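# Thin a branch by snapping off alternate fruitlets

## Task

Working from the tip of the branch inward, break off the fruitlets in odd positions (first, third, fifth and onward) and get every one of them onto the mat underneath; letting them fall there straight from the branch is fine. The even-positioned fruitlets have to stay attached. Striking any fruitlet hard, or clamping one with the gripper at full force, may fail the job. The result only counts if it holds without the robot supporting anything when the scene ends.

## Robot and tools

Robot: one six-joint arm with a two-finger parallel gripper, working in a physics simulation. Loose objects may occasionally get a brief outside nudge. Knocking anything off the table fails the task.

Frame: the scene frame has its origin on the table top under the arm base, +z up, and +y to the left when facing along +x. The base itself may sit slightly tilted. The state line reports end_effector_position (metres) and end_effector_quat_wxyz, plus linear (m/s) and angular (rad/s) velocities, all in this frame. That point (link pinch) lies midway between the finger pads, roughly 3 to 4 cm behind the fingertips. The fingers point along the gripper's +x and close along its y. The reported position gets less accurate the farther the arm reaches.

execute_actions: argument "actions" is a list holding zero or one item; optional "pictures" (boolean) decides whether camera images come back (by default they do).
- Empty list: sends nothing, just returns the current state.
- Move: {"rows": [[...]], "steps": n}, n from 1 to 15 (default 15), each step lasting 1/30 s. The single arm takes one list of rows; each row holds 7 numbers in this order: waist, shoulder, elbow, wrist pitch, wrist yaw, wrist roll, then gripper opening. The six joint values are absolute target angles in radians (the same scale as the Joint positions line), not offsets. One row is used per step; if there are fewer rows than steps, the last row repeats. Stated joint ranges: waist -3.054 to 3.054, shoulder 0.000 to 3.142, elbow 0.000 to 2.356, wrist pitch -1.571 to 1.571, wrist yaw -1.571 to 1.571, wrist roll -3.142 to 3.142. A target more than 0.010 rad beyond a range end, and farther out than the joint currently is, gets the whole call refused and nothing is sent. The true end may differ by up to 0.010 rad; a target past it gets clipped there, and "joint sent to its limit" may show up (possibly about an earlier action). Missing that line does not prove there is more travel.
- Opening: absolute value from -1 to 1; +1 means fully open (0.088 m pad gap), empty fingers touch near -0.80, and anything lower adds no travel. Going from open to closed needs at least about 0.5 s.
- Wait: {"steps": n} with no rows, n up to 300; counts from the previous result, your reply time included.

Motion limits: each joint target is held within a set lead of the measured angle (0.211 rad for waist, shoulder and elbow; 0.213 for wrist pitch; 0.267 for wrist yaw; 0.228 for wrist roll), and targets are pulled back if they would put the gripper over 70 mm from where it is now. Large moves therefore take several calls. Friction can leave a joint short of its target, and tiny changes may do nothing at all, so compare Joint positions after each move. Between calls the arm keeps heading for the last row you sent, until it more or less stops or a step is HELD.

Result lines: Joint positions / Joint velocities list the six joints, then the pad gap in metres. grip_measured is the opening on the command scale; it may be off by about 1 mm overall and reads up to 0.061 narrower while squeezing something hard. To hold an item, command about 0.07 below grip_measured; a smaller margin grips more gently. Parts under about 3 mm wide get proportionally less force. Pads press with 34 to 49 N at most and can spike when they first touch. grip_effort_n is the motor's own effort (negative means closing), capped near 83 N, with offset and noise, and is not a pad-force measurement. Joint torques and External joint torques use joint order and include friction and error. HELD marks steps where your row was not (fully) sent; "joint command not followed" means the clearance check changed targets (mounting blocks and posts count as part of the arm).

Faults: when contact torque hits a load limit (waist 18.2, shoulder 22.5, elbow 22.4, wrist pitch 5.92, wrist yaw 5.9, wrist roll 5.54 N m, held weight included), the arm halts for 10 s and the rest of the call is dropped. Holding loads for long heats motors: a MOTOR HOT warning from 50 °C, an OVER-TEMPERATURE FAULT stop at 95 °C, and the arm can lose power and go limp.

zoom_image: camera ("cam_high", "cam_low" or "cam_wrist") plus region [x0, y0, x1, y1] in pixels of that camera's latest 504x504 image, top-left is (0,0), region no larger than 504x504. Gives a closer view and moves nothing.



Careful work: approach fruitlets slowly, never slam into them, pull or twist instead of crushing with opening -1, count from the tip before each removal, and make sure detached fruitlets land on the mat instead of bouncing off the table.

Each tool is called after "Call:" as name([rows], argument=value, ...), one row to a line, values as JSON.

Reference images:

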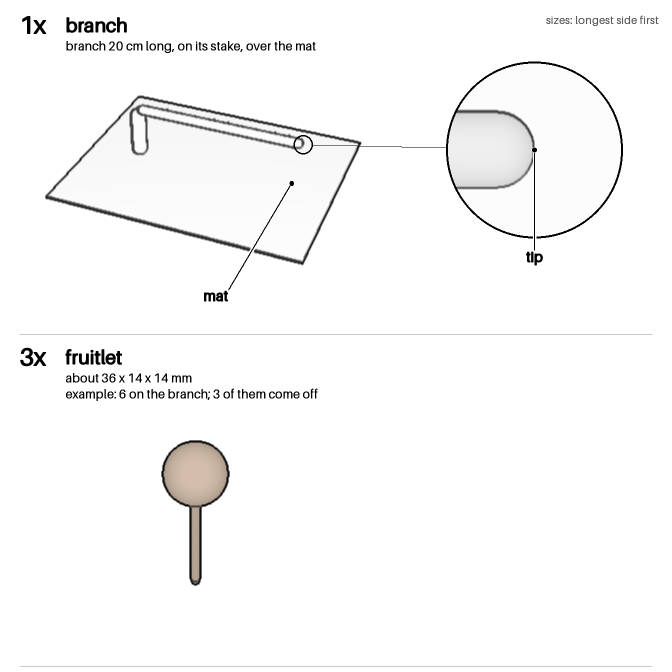

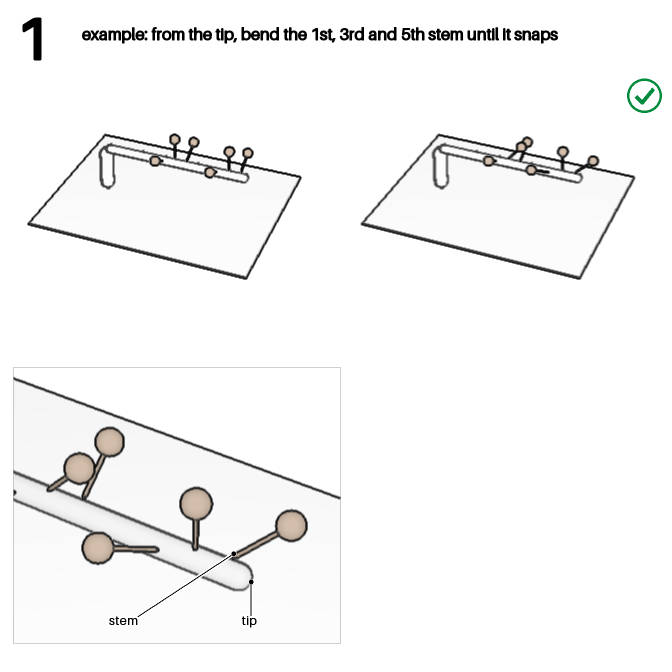

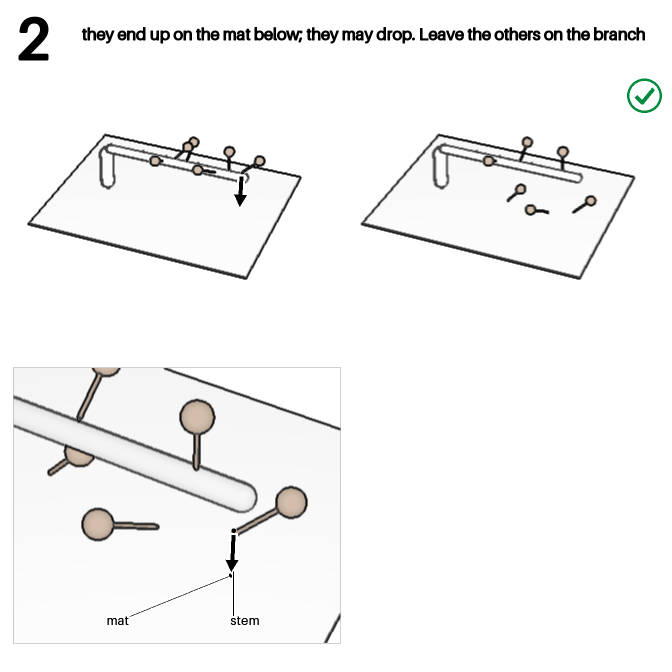

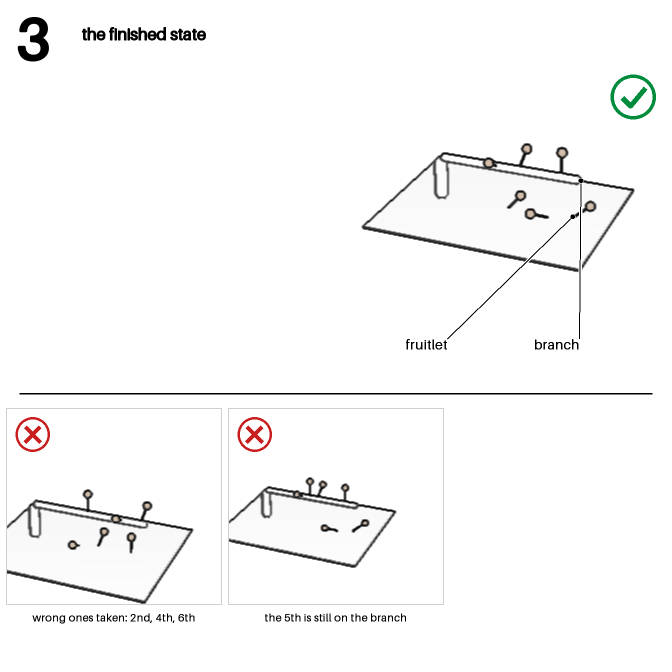

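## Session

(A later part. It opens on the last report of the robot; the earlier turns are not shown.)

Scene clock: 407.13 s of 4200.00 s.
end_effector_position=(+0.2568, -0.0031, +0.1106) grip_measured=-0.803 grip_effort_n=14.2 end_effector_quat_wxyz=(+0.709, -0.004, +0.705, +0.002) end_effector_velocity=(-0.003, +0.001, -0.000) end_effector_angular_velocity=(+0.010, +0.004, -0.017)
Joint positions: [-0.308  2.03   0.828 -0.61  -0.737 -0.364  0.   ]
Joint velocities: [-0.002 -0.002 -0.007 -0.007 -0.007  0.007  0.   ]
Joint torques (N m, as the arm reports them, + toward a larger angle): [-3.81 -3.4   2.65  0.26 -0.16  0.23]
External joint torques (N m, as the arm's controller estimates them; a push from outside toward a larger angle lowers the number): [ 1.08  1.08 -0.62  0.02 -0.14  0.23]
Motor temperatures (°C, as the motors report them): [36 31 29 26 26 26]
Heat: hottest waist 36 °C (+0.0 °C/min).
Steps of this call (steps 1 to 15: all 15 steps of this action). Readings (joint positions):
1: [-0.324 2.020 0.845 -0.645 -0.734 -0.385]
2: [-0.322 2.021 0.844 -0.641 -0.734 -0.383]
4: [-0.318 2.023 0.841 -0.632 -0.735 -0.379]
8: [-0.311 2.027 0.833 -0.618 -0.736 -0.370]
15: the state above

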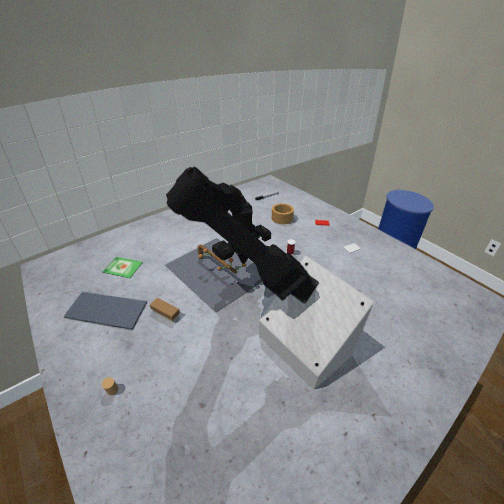

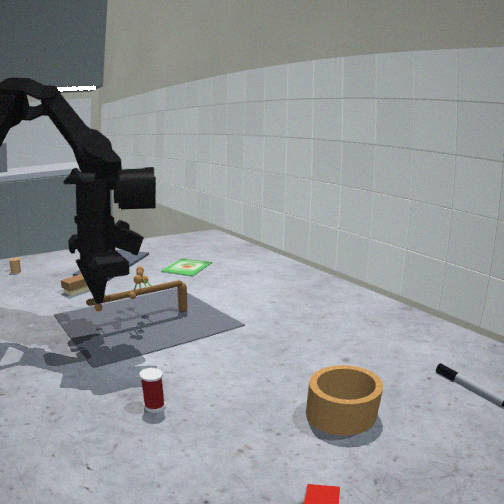

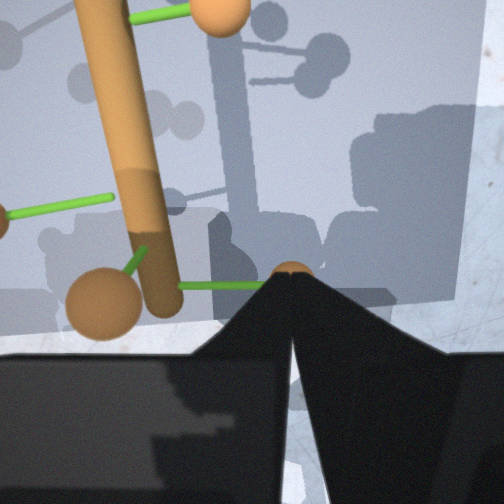

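Call:
execute_actions([
  {"rows": [[-0.303,2.041,0.819,-0.603,-0.741,-0.355,-0.8],[-0.301,2.042,0.818,-0.599,-0.742,-0.353,-0.8],[-0.299,2.043,0.816,-0.595,-0.742,-0.351,-0.8],[-0.297,2.044,0.815,-0.591,-0.742,-0.348,-0.8],[-0.295,2.045,0.814,-0.587,-0.743,-0.346,-0.8],[-0.293,2.046,0.812,-0.583,-0.743,-0.343,-0.8],[-0.291,2.048,0.811,-0.579,-0.744,-0.341,-0.8],[-0.289,2.049,0.810,-0.575,-0.744,-0.338,-0.8],[-0.287,2.050,0.808,-0.571,-0.745,-0.336,-0.8],[-0.285,2.051,0.807,-0.567,-0.745,-0.333,-0.8],[-0.283,2.052,0.806,-0.563,-0.746,-0.331,-0.8],[-0.282,2.053,0.805,-0.560,-0.746,-0.329,-0.8],[-0.281,2.054,0.804,-0.557,-0.746,-0.327,-0.8],[-0.280,2.055,0.803,-0.554,-0.747,-0.325,-0.8],[-0.279,2.056,0.802,-0.551,-0.747,-0.324,-0.8]],"steps":15},
], pictures=false)

Call:
execute_actions([
  {"steps":10},
])

Scene clock: 422.17 s of 4200.00 s.
end_effector_position=(+0.2563, -0.0027, +0.1019) grip_measured=-0.803 grip_effort_n=13.7 end_effector_quat_wxyz=(+0.709, -0.003, +0.706, +0.002) end_effector_velocity=(-0.005, +0.001, -0.017) end_effector_angular_velocity=(+0.018, +0.010, -0.017)
Joint positions: [-0.285  2.043  0.812 -0.562 -0.742 -0.335  0.   ]
Joint velocities: [ 0.037  0.032 -0.037  0.081 -0.022  0.051  0.   ]
Joint torques (N m, as the arm reports them, + toward a larger angle): [-3.9  -3.39  2.57  0.27 -0.16  0.22]
External joint torques (N m, as the arm's controller estimates them; a push from outside toward a larger angle lowers the number): [ 1.03  1.11 -0.56  0.03 -0.13  0.22]
Motor temperatures (°C, as the motors report them): [35 30 29 26 26 26]
Heat: hottest waist 35 °C (-1.0 °C/min).
Steps of this call (steps 1 to 15: the robot went on to your last target; steps 16 to 90: nothing new was sent; then 11.53 s passed at rest; steps 91 to 105: all 15 steps of this action). Readings (joint positions):
91: [-0.308 2.030 0.827 -0.608 -0.737 -0.363]
92: [-0.307 2.030 0.827 -0.606 -0.737 -0.362]
94: [-0.305 2.031 0.825 -0.601 -0.738 -0.359]
98: [-0.298 2.035 0.821 -0.587 -0.739 -0.351]
105: the state above

Scene clock: 422.50 s of 4200.00 s.
end_effector_position=(+0.2562, -0.0028, +0.1004) grip_measured=-0.803 grip_effort_n=14.2 end_effector_quat_wxyz=(+0.709, -0.003, +0.706, +0.002) end_effector_velocity=(-0.002, +0.004, +0.001) end_effector_angular_velocity=(+0.022, -0.004, +0.015)
Joint positions: [-0.282  2.046  0.809 -0.554 -0.744 -0.331  0.   ]
Joint velocities: [-0.002 -0.007 -0.007 -0.007 -0.022 -0.022  0.   ]
Joint torques (N m, as the arm reports them, + toward a larger angle): [-3.9  -3.42  2.53  0.26 -0.16  0.21]
External joint torques (N m, as the arm's controller estimates them; a push from outside toward a larger angle lowers the number): [ 1.    1.13 -0.6   0.02 -0.12  0.21]
Motor temperatures (°C, as the motors report them): [35 30 29 26 26 26]
Heat: hottest waist 35 °C (-1.0 °C/min).
Steps of this call (steps 1 to 10: the robot went on to your last target). Readings (joint positions):
1: [-0.284 2.044 0.811 -0.560 -0.743 -0.334]
2: [-0.283 2.045 0.811 -0.558 -0.743 -0.333]
4: [-0.282 2.046 0.809 -0.556 -0.743 -0.332]
8: [-0.282 2.046 0.809 -0.554 -0.744 -0.331]
10: the state above

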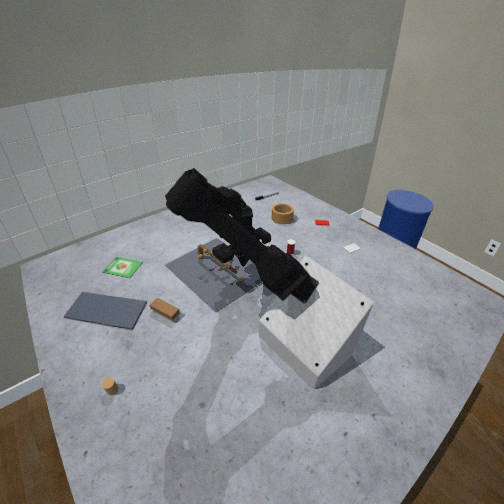

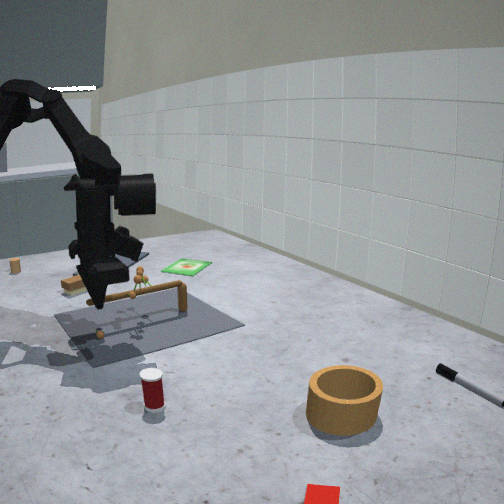

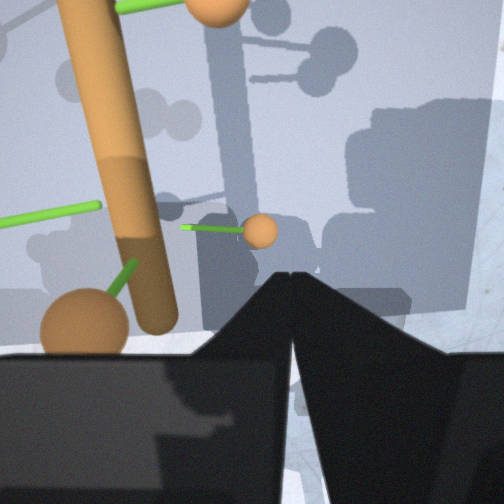

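Call:
execute_actions([
  {"rows": [[-0.31,2.03,0.83,-0.61,-0.737,-0.36,-0.8],[-0.335,2.012,0.845,-0.665,-0.731,-0.395,-0.8],[-0.36,1.996,0.864,-0.72,-0.725,-0.426,-0.8],[-0.385,1.984,0.885,-0.775,-0.718,-0.457,-0.8],[-0.41,1.973,0.91,-0.83,-0.71,-0.49,-0.8],[-0.43,1.963,0.935,-0.88,-0.703,-0.515,-0.8],[-0.441,1.958,0.948,-0.90,-0.70,-0.528,-0.8],[-0.441,1.958,0.948,-0.90,-0.70,-0.528,-0.8],[-0.441,1.958,0.948,-0.90,-0.70,-0.528,-0.8],[-0.41,1.935,0.958,-0.908,-0.708,-0.49,-0.8],[-0.38,1.91,0.968,-0.916,-0.717,-0.45,-0.8],[-0.35,1.887,0.978,-0.924,-0.725,-0.41,-0.8],[-0.32,1.864,0.988,-0.932,-0.734,-0.37,-0.8],[-0.29,1.84,0.997,-0.94,-0.742,-0.33,-0.8],[-0.26,1.817,1.005,-0.947,-0.75,-0.29,-0.8]],"steps":15},
], pictures=false)

Call:
execute_actions([
  {"rows": [[-0.24,1.80,1.01,-0.952,-0.755,-0.265,-0.8],[-0.2246,1.79,1.016,-0.954,-0.759,-0.25,-0.8],[-0.2246,1.79,1.016,-0.954,-0.759,-0.25,-0.8],[-0.2246,1.79,1.016,-0.954,-0.759,-0.25,-0.8],[-0.2246,1.79,1.016,-0.954,-0.759,-0.25,-0.8],[-0.2246,1.79,1.016,-0.954,-0.759,-0.25,-0.8],[-0.2246,1.79,1.016,-0.954,-0.759,-0.25,-0.8],[-0.21,1.81,1.0,-0.92,-0.76,-0.23,-0.8],[-0.195,1.82,0.985,-0.885,-0.762,-0.205,-0.8],[-0.18,1.828,0.968,-0.85,-0.764,-0.185,-0.8],[-0.16,1.835,0.952,-0.815,-0.766,-0.16,-0.8]],"steps":15},
], pictures=false)

Call:
execute_actions([
  {"steps":15},
])

Scene clock: 458.93 s of 4200.00 s.
end_effector_position=(+0.2692, +0.0311, +0.1640) grip_measured=-0.803 grip_effort_n=13.7 end_effector_quat_wxyz=(+0.708, +0.002, +0.706, -0.006) end_effector_velocity=(+0.089, +0.311, +0.006) end_effector_angular_velocity=(+0.023, +0.043, +0.092)
Joint positions: [-0.338  1.89   0.969 -0.918 -0.726 -0.385  0.   ]
Joint velocities: [ 0.838 -0.632  0.276 -0.256 -0.227  0.945  0.   ]
Joint torques (N m, as the arm reports them, + toward a larger angle): [-3.75 -5.82  5.42 -0.04 -0.21  0.19]
External joint torques (N m, as the arm's controller estimates them; a push from outside toward a larger angle lowers the number): [ 0.99 -1.21  1.32 -0.26 -0.14  0.2 ]
Motor temperatures (°C, as the motors report them): [35 30 29 26 26 26]
Heat: hottest waist 35 °C (+0.0 °C/min).
Steps of this call (steps 1 to 15: the robot went on to your last target; steps 16 to 90: nothing new was sent; then 32.93 s passed at rest; steps 91 to 105: all 15 steps of this action). Readings (joint positions):
91: [-0.284 2.046 0.811 -0.562 -0.744 -0.331]
92: [-0.291 2.044 0.816 -0.588 -0.744 -0.344]
94: [-0.323 2.031 0.834 -0.666 -0.734 -0.386]
98: [-0.407 1.987 0.904 -0.820 -0.713 -0.477]
105: the state above

Scene clock: 459.43 s of 4200.00 s.
end_effector_position=(+0.2807, +0.0760, +0.1431) grip_measured=-0.803 grip_effort_n=14.2 end_effector_quat_wxyz=(+0.706, -0.002, +0.708, +0.001) end_effector_velocity=(-0.024, -0.008, -0.058) end_effector_angular_velocity=(+0.010, +0.098, -0.075)
Joint positions: [-0.168  1.823  0.966 -0.838 -0.761 -0.18   0.   ]
Joint velocities: [ 0.115  0.076 -0.134  0.183 -0.007  0.139  0.   ]
Joint torques (N m, as the arm reports them, + toward a larger angle): [-4.33 -3.86  3.52  0.36 -0.16  0.22]
External joint torques (N m, as the arm's controller estimates them; a push from outside toward a larger angle lowers the number): [ 1.09  0.97 -0.61  0.02 -0.14  0.21]
Motor temperatures (°C, as the motors report them): [35 30 29 26 26 26]
Heat: hottest waist 35 °C (+0.0 °C/min).
Steps of this call (steps 1 to 15: all 15 steps of this action). Readings (joint positions):
1: [-0.311 1.869 0.978 -0.926 -0.734 -0.355]
2: [-0.285 1.848 0.988 -0.933 -0.741 -0.328]
4: [-0.249 1.817 1.003 -0.941 -0.752 -0.295]
8: [-0.230 1.799 1.011 -0.946 -0.755 -0.262]
15: the state above

Scene clock: 459.93 s of 4200.00 s.
end_effector_position=(+0.2817, +0.0756, +0.1406) grip_measured=-0.803 grip_effort_n=14.2 end_effector_quat_wxyz=(+0.708, -0.001, +0.706, +0.000) end_effector_velocity=(-0.002, +0.001, +0.001) end_effector_angular_velocity=(+0.008, +0.002, +0.015)
Joint positions: [-0.163  1.826  0.96  -0.817 -0.762 -0.167  0.   ]
Joint velocities: [-0.002 -0.002 -0.002 -0.007 -0.007 -0.022  0.   ]
Joint torques (N m, as the arm reports them, + toward a larger angle): [-3.97 -3.44  3.04  0.25 -0.15  0.22]
External joint torques (N m, as the arm's controller estimates them; a push from outside toward a larger angle lowers the number): [ 1.07  0.97 -0.59  0.02 -0.14  0.22]
Motor temperatures (°C, as the motors report them): [35 30 29 26 26 26]
Heat: hottest waist 35 °C (+0.0 °C/min).
Steps of this call (steps 1 to 15: the robot went on to your last target). Readings (joint positions):
1: [-0.166 1.825 0.963 -0.832 -0.761 -0.177]
2: [-0.165 1.826 0.961 -0.828 -0.761 -0.173]
4: [-0.164 1.826 0.961 -0.822 -0.762 -0.170]
8: [-0.164 1.826 0.960 -0.819 -0.762 -0.167]
15: the state above

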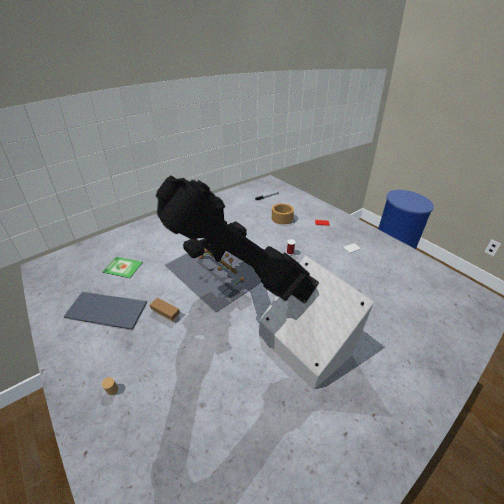

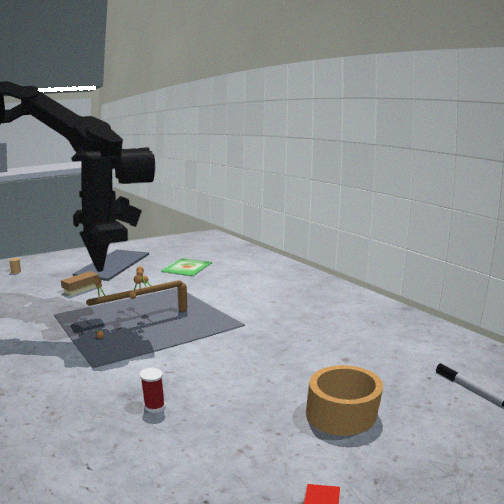

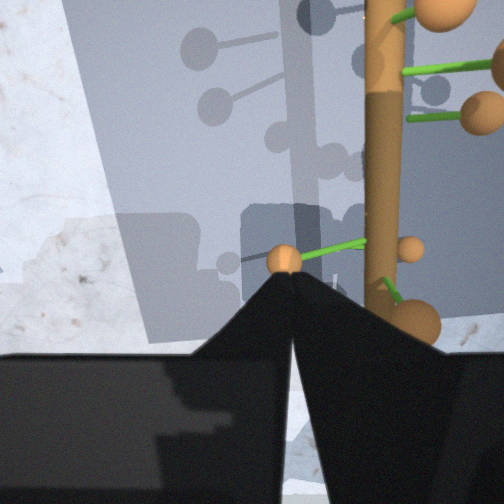

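Call:
execute_actions([
  {"rows": [[-0.156,1.838,0.949,-0.805,-0.766,-0.155,-0.8],[-0.152,1.84,0.945,-0.796,-0.766,-0.149,-0.8],[-0.148,1.842,0.941,-0.787,-0.767,-0.143,-0.8],[-0.144,1.844,0.937,-0.778,-0.767,-0.137,-0.8],[-0.140,1.845,0.933,-0.769,-0.767,-0.131,-0.8],[-0.136,1.846,0.929,-0.76,-0.768,-0.126,-0.8],[-0.132,1.847,0.926,-0.751,-0.768,-0.121,-0.8],[-0.129,1.848,0.923,-0.744,-0.768,-0.116,-0.8],[-0.126,1.849,0.921,-0.738,-0.768,-0.112,-0.8],[-0.123,1.850,0.919,-0.733,-0.769,-0.109,-0.8],[-0.120,1.852,0.917,-0.727,-0.769,-0.106,-0.8],[-0.117,1.853,0.915,-0.721,-0.769,-0.102,-0.8],[-0.114,1.855,0.913,-0.715,-0.769,-0.098,-0.8],[-0.111,1.856,0.911,-0.709,-0.770,-0.094,-0.8],[-0.108,1.858,0.909,-0.702,-0.770,-0.090,-0.8]],"steps":15},
], pictures=false)

Call:
execute_actions([
  {"rows": [[-0.105,1.859,0.907,-0.695,-0.770,-0.086,-0.8],[-0.102,1.861,0.905,-0.688,-0.770,-0.082,-0.8],[-0.099,1.863,0.902,-0.681,-0.770,-0.078,-0.8],[-0.096,1.864,0.900,-0.674,-0.771,-0.074,-0.8],[-0.093,1.866,0.898,-0.667,-0.771,-0.070,-0.8],[-0.090,1.867,0.896,-0.660,-0.771,-0.065,-0.8],[-0.087,1.869,0.893,-0.653,-0.771,-0.061,-0.8],[-0.084,1.871,0.891,-0.646,-0.771,-0.057,-0.8],[-0.081,1.872,0.889,-0.639,-0.772,-0.053,-0.8],[-0.078,1.874,0.887,-0.632,-0.772,-0.048,-0.8],[-0.075,1.876,0.884,-0.625,-0.772,-0.044,-0.8],[-0.072,1.877,0.882,-0.618,-0.772,-0.040,-0.8],[-0.069,1.879,0.880,-0.611,-0.772,-0.035,-0.8],[-0.066,1.881,0.877,-0.604,-0.773,-0.031,-0.8],[-0.063,1.883,0.875,-0.597,-0.773,-0.026,-0.8]],"steps":15},
])

Scene clock: 482.07 s of 4200.00 s.
end_effector_position=(+0.2816, +0.0758, +0.1229) grip_measured=-0.803 grip_effort_n=13.7 end_effector_quat_wxyz=(+0.707, -0.001, +0.707, +0.000) end_effector_velocity=(-0.000, +0.006, -0.035) end_effector_angular_velocity=(+0.016, +0.006, +0.014)
Joint positions: [-0.119  1.844  0.923 -0.722 -0.766 -0.107  0.   ]
Joint velocities: [ 0.095  0.037 -0.066  0.183 -0.022  0.11   0.   ]
Joint torques (N m, as the arm reports them, + toward a larger angle): [-4.01 -3.43  2.8   0.26 -0.14  0.21]
External joint torques (N m, as the arm's controller estimates them; a push from outside toward a larger angle lowers the number): [ 0.93  1.1  -0.64  0.02 -0.12  0.21]
Motor temperatures (°C, as the motors report them): [35 29 29 26 26 26]
Heat: hottest waist 35 °C (+0.0 °C/min).
Steps of this call (steps 1 to 15: the robot went on to your last target; steps 16 to 90: nothing new was sent; then 18.63 s passed at rest; steps 91 to 105: all 15 steps of this action). Readings (joint positions):
91: [-0.163 1.826 0.959 -0.815 -0.762 -0.165]
92: [-0.161 1.826 0.958 -0.811 -0.763 -0.162]
94: [-0.156 1.829 0.954 -0.798 -0.763 -0.155]
98: [-0.141 1.835 0.940 -0.768 -0.764 -0.136]
105: the state above

Scene clock: 482.57 s of 4200.00 s.
end_effector_position=(+0.2821, +0.0760, +0.1048) grip_measured=-0.803 grip_effort_n=13.7 end_effector_quat_wxyz=(+0.708, -0.002, +0.706, +0.001) end_effector_velocity=(-0.006, -0.000, -0.038) end_effector_angular_velocity=(+0.006, +0.022, -0.021)
Joint positions: [-0.074  1.868  0.889 -0.619 -0.769 -0.045  0.   ]
Joint velocities: [ 0.09   0.056 -0.071  0.183 -0.007  0.125  0.   ]
Joint torques (N m, as the arm reports them, + toward a larger angle): [-4.04 -3.5   2.63  0.25 -0.14  0.2 ]
External joint torques (N m, as the arm's controller estimates them; a push from outside toward a larger angle lowers the number): [ 1.    1.11 -0.53  0.02 -0.14  0.2 ]
Motor temperatures (°C, as the motors report them): [35 29 29 26 26 26]
Heat: hottest waist 35 °C (+0.0 °C/min).
Steps of this call (steps 1 to 15: all 15 steps of this action). Readings (joint positions):
1: [-0.116 1.845 0.920 -0.715 -0.766 -0.103]
2: [-0.113 1.847 0.918 -0.709 -0.766 -0.099]
4: [-0.107 1.850 0.914 -0.695 -0.766 -0.091]
8: [-0.095 1.856 0.905 -0.668 -0.767 -0.075]
15: the state above

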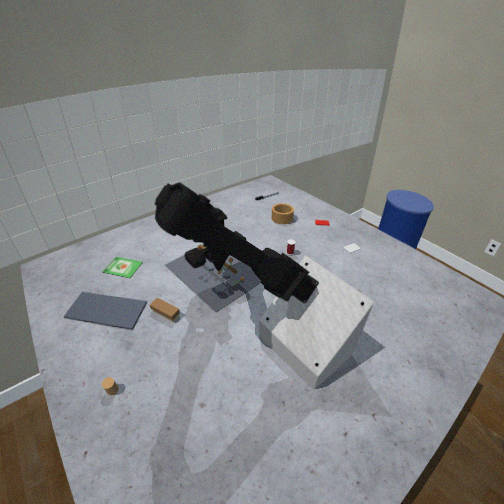

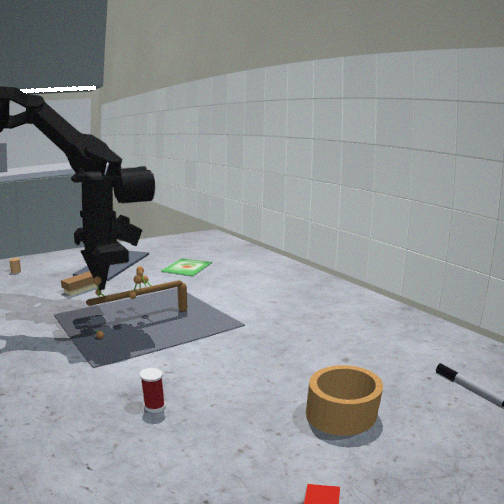

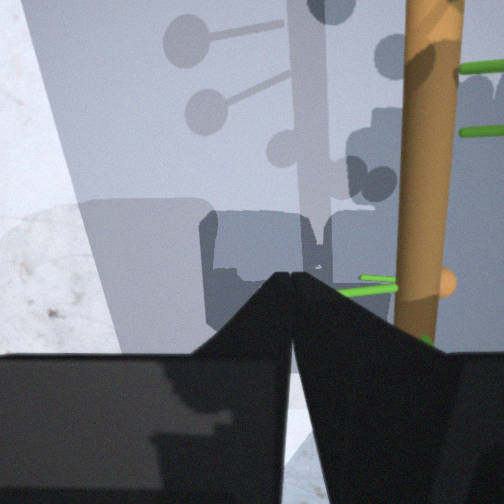

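Call:
execute_actions([
  {"rows": [[-0.061,1.884,0.873,-0.592,-0.773,-0.023,-0.8],[-0.059,1.885,0.872,-0.587,-0.773,-0.020,-0.8],[-0.057,1.886,0.870,-0.582,-0.773,-0.017,-0.8],[-0.055,1.887,0.869,-0.577,-0.773,-0.014,-0.8],[-0.053,1.889,0.867,-0.572,-0.774,-0.011,-0.8],[-0.051,1.890,0.866,-0.567,-0.774,-0.008,-0.8],[-0.049,1.891,0.864,-0.562,-0.774,-0.005,-0.8],[-0.047,1.892,0.863,-0.557,-0.774,-0.002,-0.8],[-0.045,1.894,0.861,-0.552,-0.774,0.001,-0.8],[-0.043,1.895,0.860,-0.547,-0.774,0.004,-0.8],[-0.041,1.896,0.858,-0.542,-0.775,0.007,-0.8],[-0.039,1.898,0.857,-0.537,-0.775,0.010,-0.8],[-0.037,1.899,0.856,-0.532,-0.775,0.012,-0.8],[-0.036,1.900,0.855,-0.529,-0.775,0.014,-0.8]],"steps":15},
])

Scene clock: 492.67 s of 4200.00 s.
end_effector_position=(+0.2823, +0.0761, +0.0915) grip_measured=-0.803 grip_effort_n=13.7 end_effector_quat_wxyz=(+0.709, -0.001, +0.705, +0.002) end_effector_velocity=(-0.007, -0.000, -0.018) end_effector_angular_velocity=(+0.008, +0.027, -0.020)
Joint positions: [-0.042  1.887  0.864 -0.54  -0.771  0.003  0.   ]
Joint velocities: [ 0.042  0.032 -0.032  0.066 -0.007  0.051  0.   ]
Joint torques (N m, as the arm reports them, + toward a larger angle): [-4.1  -3.61  2.4   0.26 -0.15  0.22]
External joint torques (N m, as the arm's controller estimates them; a push from outside toward a larger angle lowers the number): [ 1.02  1.13 -0.59  0.02 -0.14  0.21]
Motor temperatures (°C, as the motors report them): [35 29 29 26 26 26]
Heat: hottest waist 35 °C (+0.0 °C/min).
Steps of this call (steps 1 to 30: the robot went on to your last target; steps 31 to 90: nothing new was sent; then 6.60 s passed at rest; steps 91 to 105: all 15 steps of this action). Readings (joint positions):
91: [-0.066 1.873 0.882 -0.598 -0.769 -0.032]
92: [-0.065 1.873 0.882 -0.596 -0.769 -0.030]
94: [-0.063 1.874 0.880 -0.589 -0.769 -0.026]
98: [-0.055 1.879 0.874 -0.572 -0.770 -0.016]
105: the state above

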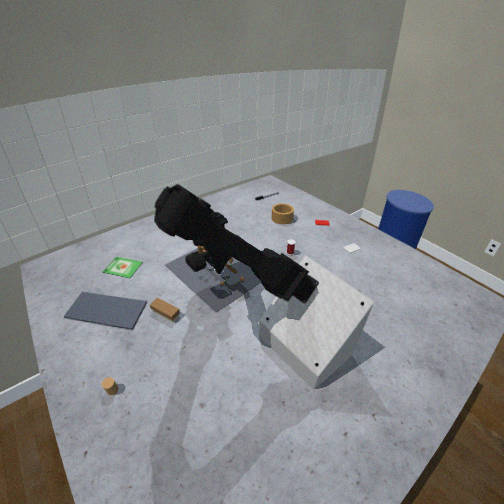

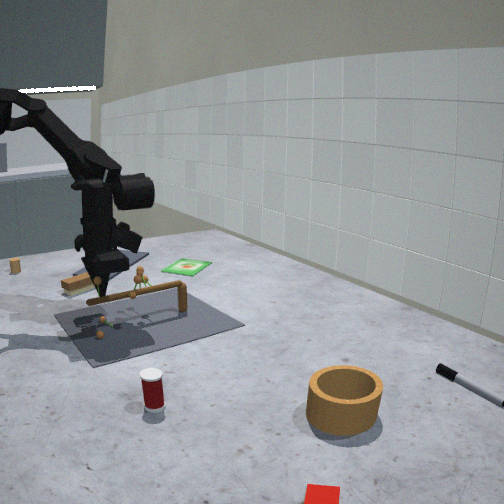

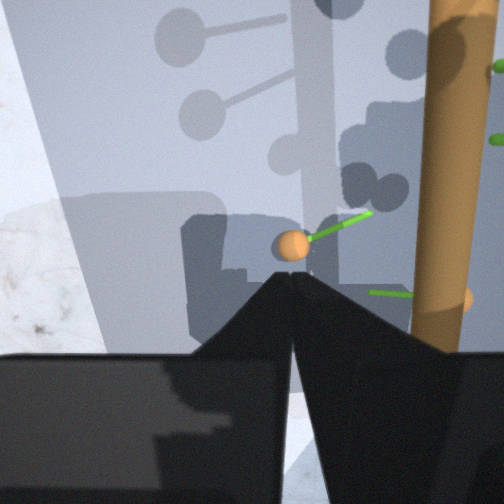

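Call:
execute_actions([
  {"rows": [[-0.06,1.875,0.875,-0.59,-0.77,-0.025,-0.8],[-0.09,1.855,0.895,-0.655,-0.767,-0.062,-0.8],[-0.12,1.84,0.92,-0.72,-0.765,-0.105,-0.8],[-0.15,1.825,0.945,-0.79,-0.763,-0.145,-0.8],[-0.18,1.81,0.97,-0.855,-0.761,-0.19,-0.8],[-0.205,1.80,0.995,-0.91,-0.76,-0.225,-0.8],[-0.2246,1.79,1.016,-0.954,-0.759,-0.25,-0.8],[-0.2246,1.80,1.03,-0.96,-0.759,-0.25,-0.8],[-0.22,1.84,1.08,-0.97,-0.759,-0.243,-0.8],[-0.215,1.885,1.14,-0.98,-0.759,-0.236,-0.8],[-0.21,1.93,1.20,-0.992,-0.759,-0.229,-0.8],[-0.205,1.975,1.26,-1.004,-0.759,-0.222,-0.8],[-0.20,2.02,1.32,-1.015,-0.759,-0.215,-0.8],[-0.195,2.06,1.37,-1.025,-0.759,-0.208,-0.8],[-0.191,2.094,1.412,-1.032,-0.7594,-0.2027,-0.8]],"steps":15},
], pictures=false)

Call:
execute_actions([
  {"steps":20},
])

Scene clock: 514.10 s of 4200.00 s.
end_effector_position=(+0.3406, +0.0762, +0.1704) grip_measured=-0.803 grip_effort_n=13.7 end_effector_quat_wxyz=(+0.714, -0.003, +0.700, +0.004) end_effector_velocity=(+0.309, -0.036, -0.005) end_effector_angular_velocity=(-0.001, +0.018, +0.101)
Joint positions: [-0.203  1.98   1.275 -0.992 -0.763 -0.212  0.   ]
Joint velocities: [ 0.081  1.092  1.473 -0.33  -0.007 -0.007  0.   ]
Joint torques (N m, as the arm reports them, + toward a larger angle): [-4.67 -3.87  4.31 -0.17  0.1   0.08]
External joint torques (N m, as the arm's controller estimates them; a push from outside toward a larger angle lowers the number): [ 1.17  1.08  0.87 -0.29  0.1   0.02]
Motor temperatures (°C, as the motors report them): [35 29 29 26 26 26]
Heat: hottest waist 35 °C (+0.0 °C/min).
Steps of this call (steps 1 to 15: the robot went on to your last target; steps 16 to 90: nothing new was sent; then 17.93 s passed at rest; steps 91 to 105: all 15 steps of this action). Readings (joint positions):
91: [-0.040 1.890 0.863 -0.539 -0.772 0.007]
92: [-0.047 1.887 0.869 -0.570 -0.772 -0.008]
94: [-0.079 1.875 0.887 -0.660 -0.771 -0.059]
98: [-0.180 1.828 0.967 -0.853 -0.764 -0.181]
105: the state above

Scene clock: 514.77 s of 4200.00 s.
end_effector_position=(+0.3649, +0.0717, +0.1668) grip_measured=-0.803 grip_effort_n=13.7 end_effector_quat_wxyz=(+0.709, -0.001, +0.705, +0.003) end_effector_velocity=(-0.001, +0.001, +0.001) end_effector_angular_velocity=(+0.008, +0.002, +0.015)
Joint positions: [-0.194  2.082  1.403 -1.03  -0.763 -0.209  0.   ]
Joint velocities: [-0.002 -0.002 -0.002 -0.007 -0.007 -0.022  0.   ]
Joint torques (N m, as the arm reports them, + toward a larger angle): [-5.28 -4.59  5.12 -0.02  0.08  0.21]
External joint torques (N m, as the arm's controller estimates them; a push from outside toward a larger angle lowers the number): [ 1.33  1.37  1.12 -0.27  0.1   0.21]
Motor temperatures (°C, as the motors report them): [36 29 29 26 26 26]
Heat: hottest waist 36 °C (+1.0 °C/min).
Steps of this call (steps 1 to 20: the robot went on to your last target). Readings (joint positions):
1: [-0.200 2.010 1.315 -0.998 -0.763 -0.212]
2: [-0.198 2.034 1.344 -1.004 -0.763 -0.212]
4: [-0.195 2.060 1.372 -1.019 -0.763 -0.211]
8: [-0.194 2.077 1.393 -1.027 -0.763 -0.210]
20: the state above

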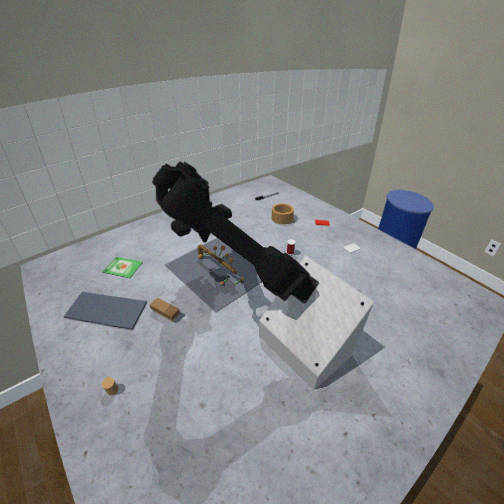

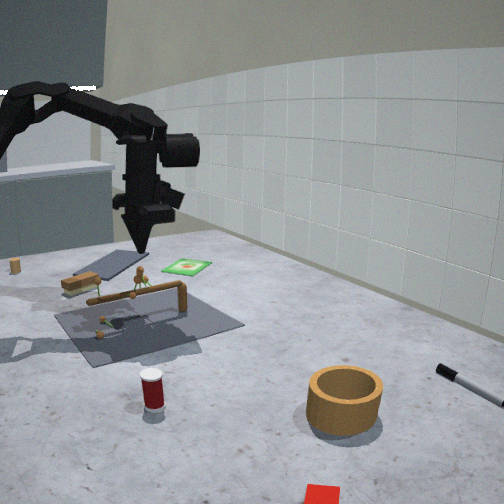

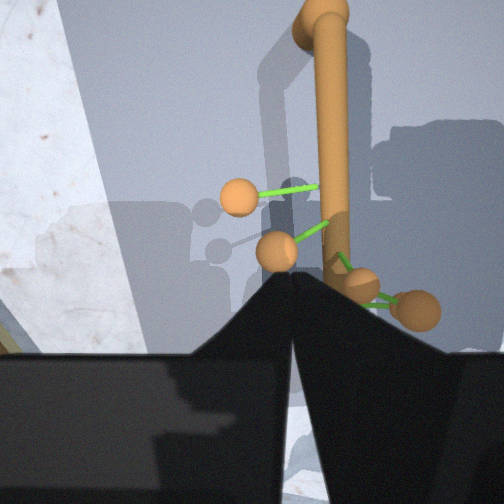

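Call:
execute_actions([
  {"rows": [[-0.187,2.11,1.43,-1.034,-0.76,-0.197,-0.8],[-0.182,2.13,1.46,-1.036,-0.761,-0.19,-0.8],[-0.177,2.148,1.485,-1.038,-0.762,-0.183,-0.8],[-0.172,2.162,1.506,-1.04,-0.762,-0.177,-0.8],[-0.172,2.162,1.506,-1.04,-0.762,-0.177,-0.8],[-0.172,2.162,1.506,-1.04,-0.762,-0.177,-0.8],[-0.172,2.162,1.506,-1.04,-0.762,-0.177,-0.8],[-0.165,2.164,1.49,-1.022,-0.763,-0.167,-0.8],[-0.158,2.166,1.478,-1.004,-0.764,-0.157,-0.8],[-0.151,2.168,1.468,-0.986,-0.765,-0.147,-0.8],[-0.144,2.17,1.459,-0.968,-0.766,-0.137,-0.8],[-0.137,2.172,1.45,-0.95,-0.767,-0.127,-0.8]],"steps":15},
], pictures=false)

Call:
execute_actions([
  {"steps":15},
])

Scene clock: 586.23 s of 4200.00 s.
end_effector_position=(+0.3859, +0.0732, +0.1454) grip_measured=-0.803 grip_effort_n=14.2 end_effector_quat_wxyz=(+0.709, -0.004, +0.705, +0.002) end_effector_velocity=(-0.016, +0.001, -0.062) end_effector_angular_velocity=(+0.025, +0.089, -0.024)
Joint positions: [-0.144  2.157  1.465 -0.967 -0.763 -0.142  0.   ]
Joint velocities: [ 0.105  0.061 -0.105  0.139 -0.022  0.081  0.   ]
Joint torques (N m, as the arm reports them, + toward a larger angle): [-5.93 -5.25  3.38  0.28 -0.15  0.23]
External joint torques (N m, as the arm's controller estimates them; a push from outside toward a larger angle lowers the number): [ 1.45  1.34 -0.61  0.   -0.15  0.22]
Motor temperatures (°C, as the motors report them): [38 30 31 25 26 26]
Heat: hottest waist 38 °C (+2.0 °C/min).
Steps of this call (steps 1 to 15: the robot went on to your last target; steps 16 to 90: nothing new was sent; then 67.97 s passed at rest; steps 91 to 105: all 15 steps of this action). Readings (joint positions):
91: [-0.194 2.085 1.407 -1.033 -0.763 -0.207]
92: [-0.192 2.092 1.416 -1.035 -0.763 -0.205]
94: [-0.187 2.114 1.450 -1.035 -0.763 -0.196]
98: [-0.176 2.142 1.484 -1.035 -0.763 -0.184]
105: the state above

Scene clock: 586.73 s of 4200.00 s.
end_effector_position=(+0.3860, +0.0726, +0.1419) grip_measured=-0.803 grip_effort_n=13.7 end_effector_quat_wxyz=(+0.709, -0.003, +0.705, +0.001) end_effector_velocity=(-0.002, +0.001, +0.001) end_effector_angular_velocity=(+0.008, +0.003, +0.015)
Joint positions: [-0.138  2.161  1.458 -0.952 -0.764 -0.133  0.   ]
Joint velocities: [-0.002 -0.002 -0.002 -0.007 -0.007 -0.022  0.   ]
Joint torques (N m, as the arm reports them, + toward a larger angle): [-5.71 -5.12  3.18  0.25 -0.14  0.21]
External joint torques (N m, as the arm's controller estimates them; a push from outside toward a larger angle lowers the number): [ 1.25  1.42 -0.73  0.   -0.13  0.21]
Motor temperatures (°C, as the motors report them): [38 30 31 25 26 26]
Heat: hottest waist 38 °C (+2.0 °C/min).
Steps of this call (steps 1 to 15: the robot went on to your last target). Readings (joint positions):
1: [-0.141 2.159 1.463 -0.964 -0.763 -0.140]
2: [-0.139 2.160 1.461 -0.961 -0.763 -0.138]
4: [-0.138 2.161 1.459 -0.957 -0.763 -0.136]
8: [-0.138 2.161 1.459 -0.953 -0.764 -0.134]
15: the state above

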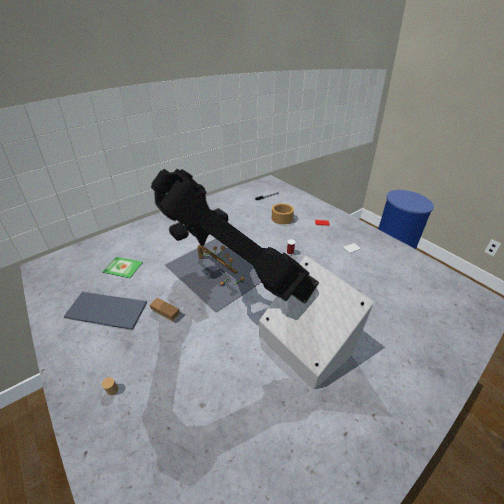

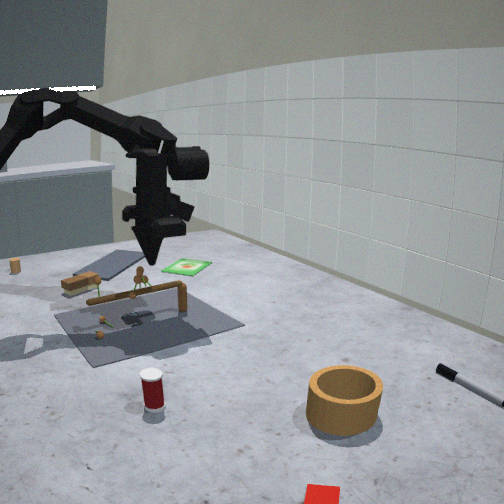

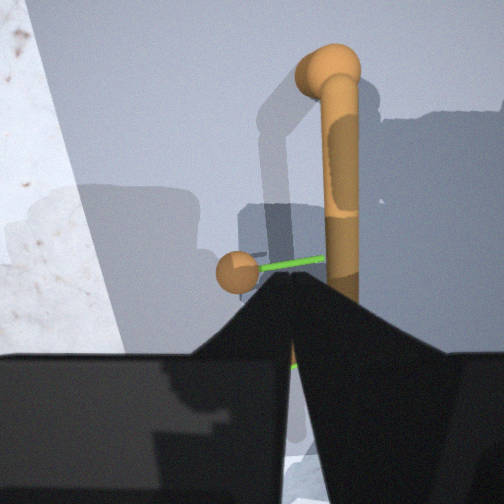

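Call:
execute_actions([
  {"rows": [[-0.134,2.173,1.445,-0.943,-0.768,-0.123,-0.8],[-0.131,2.174,1.44,-0.935,-0.768,-0.119,-0.8],[-0.128,2.175,1.436,-0.927,-0.769,-0.114,-0.8],[-0.125,2.176,1.432,-0.92,-0.769,-0.109,-0.8],[-0.122,2.177,1.428,-0.912,-0.77,-0.104,-0.8],[-0.119,2.178,1.423,-0.904,-0.77,-0.098,-0.8],[-0.115,2.179,1.418,-0.896,-0.77,-0.093,-0.8]],"steps":15},
])

Scene clock: 597.00 s of 4200.00 s.
end_effector_position=(+0.3840, +0.0721, +0.1292) grip_measured=-0.803 grip_effort_n=14.2 end_effector_quat_wxyz=(+0.708, +0.000, +0.707, -0.001) end_effector_velocity=(+0.004, +0.001, +0.002) end_effector_angular_velocity=(+0.020, -0.023, +0.003)
Joint positions: [-0.117  2.167  1.427 -0.9   -0.766 -0.1    0.   ]
Joint velocities: [-0.007 -0.002 -0.002  0.022 -0.022  0.007  0.   ]
Joint torques (N m, as the arm reports them, + toward a larger angle): [-5.65 -5.16  3.12  0.23 -0.12  0.21]
External joint torques (N m, as the arm's controller estimates them; a push from outside toward a larger angle lowers the number): [ 1.28  1.41 -0.71 -0.02 -0.11  0.21]
Motor temperatures (°C, as the motors report them): [39 30 30 25 26 26]
Heat: hottest waist 39 °C (+2.0 °C/min).
Steps of this call (steps 1 to 15: the robot went on to your last target; steps 16 to 90: nothing new was sent; then 6.77 s passed at rest; steps 91 to 105: all 15 steps of this action). Readings (joint positions):
91: [-0.138 2.161 1.457 -0.951 -0.764 -0.132]
92: [-0.138 2.161 1.455 -0.947 -0.764 -0.130]
94: [-0.136 2.161 1.450 -0.936 -0.764 -0.124]
98: [-0.125 2.164 1.435 -0.912 -0.766 -0.108]
105: the state above

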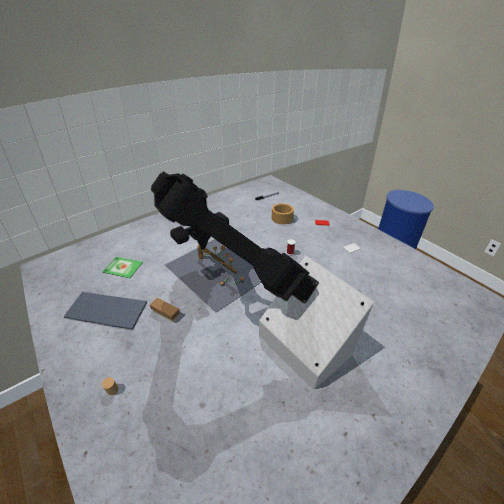

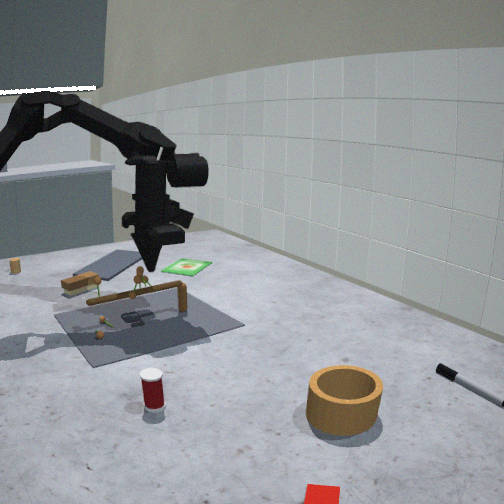

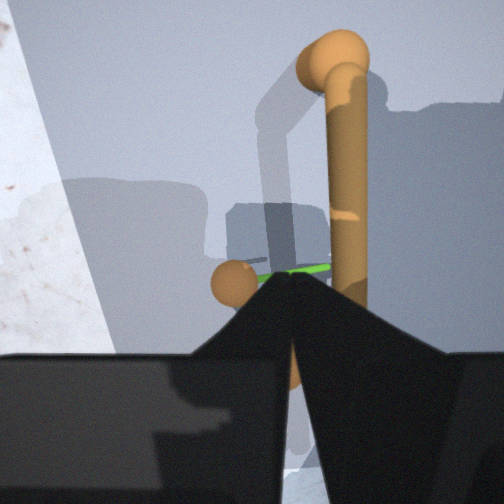

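Call:
zoom_image(camera="cam_low", region=[100, 240, 200, 310])

Region (100, 240, 200, 310) of cam_low's 504x504 image, scaled by 5.040, with more detail than that image has; it fills the top 353 rows of this view, and the rest is white.

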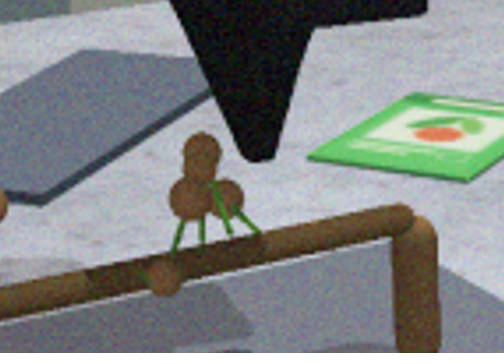

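Call:
execute_actions([
  {"rows": [[-0.115,2.160,1.416,-0.896,-0.77,-0.095,-0.8],[-0.116,2.156,1.411,-0.894,-0.77,-0.096,-0.8],[-0.116,2.153,1.406,-0.892,-0.77,-0.096,-0.8],[-0.117,2.150,1.401,-0.890,-0.77,-0.097,-0.8],[-0.117,2.147,1.396,-0.888,-0.77,-0.097,-0.8],[-0.118,2.144,1.391,-0.886,-0.77,-0.098,-0.8],[-0.118,2.141,1.386,-0.884,-0.77,-0.098,-0.8],[-0.119,2.138,1.381,-0.882,-0.77,-0.099,-0.8],[-0.119,2.135,1.376,-0.880,-0.77,-0.099,-0.8],[-0.120,2.132,1.371,-0.878,-0.77,-0.100,-0.8],[-0.120,2.129,1.366,-0.876,-0.77,-0.100,-0.8],[-0.120,2.126,1.361,-0.874,-0.77,-0.101,-0.8],[-0.121,2.123,1.356,-0.872,-0.77,-0.101,-0.8],[-0.121,2.120,1.351,-0.870,-0.77,-0.102,-0.8],[-0.121,2.117,1.346,-0.868,-0.77,-0.102,-0.8]],"steps":15},
])

Scene clock: 617.20 s of 4200.00 s.
end_effector_position=(+0.3732, +0.0713, +0.1276) grip_measured=-0.803 grip_effort_n=13.7 end_effector_quat_wxyz=(+0.707, +0.002, +0.707, -0.002) end_effector_velocity=(-0.026, +0.005, +0.005) end_effector_angular_velocity=(+0.021, -0.016, +0.004)
Joint positions: [-0.118  2.137  1.368 -0.875 -0.767 -0.099  0.   ]
Joint velocities: [-0.012 -0.105 -0.149  0.051 -0.022 -0.007  0.   ]
Joint torques (N m, as the arm reports them, + toward a larger angle): [-5.8  -7.37  2.95  0.22 -0.13 -0.09]
External joint torques (N m, as the arm's controller estimates them; a push from outside toward a larger angle lowers the number): [ 0.95 -0.98 -0.82 -0.02 -0.12 -0.09]
Motor temperatures (°C, as the motors report them): [39 31 30 26 26 26]
Heat: hottest waist 39 °C (+1.0 °C/min).
Steps of this call (steps 1 to 15: the robot went on to your last target; steps 16 to 90: nothing new was sent; then 16.70 s passed at rest; steps 91 to 105: all 15 steps of this action). Readings (joint positions):
91: [-0.117 2.167 1.426 -0.898 -0.766 -0.099]
92: [-0.117 2.167 1.424 -0.897 -0.767 -0.099]
94: [-0.117 2.167 1.419 -0.895 -0.767 -0.099]
98: [-0.117 2.160 1.401 -0.890 -0.767 -0.099]
105: the state above

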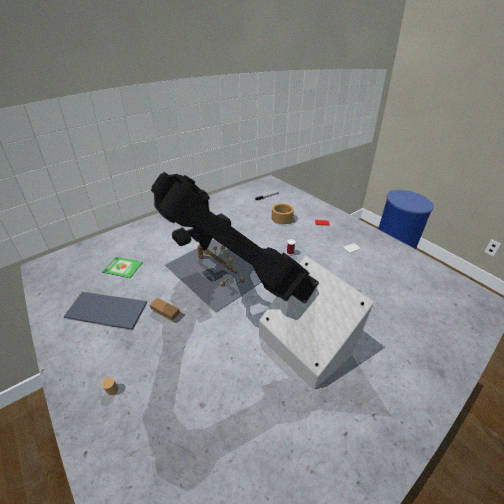

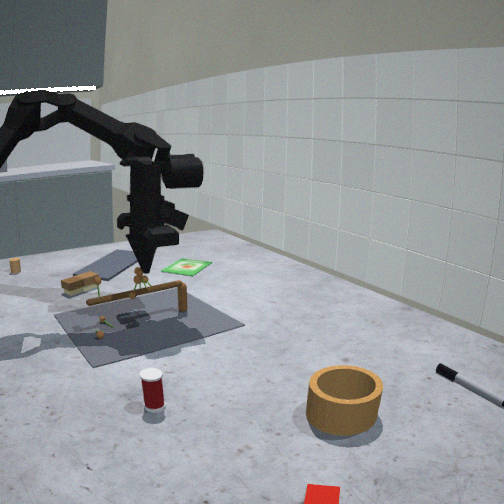

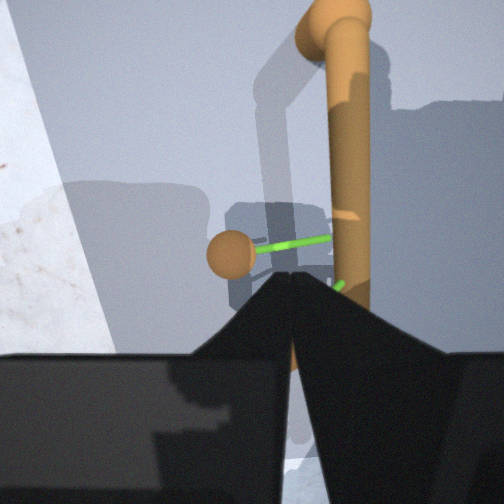

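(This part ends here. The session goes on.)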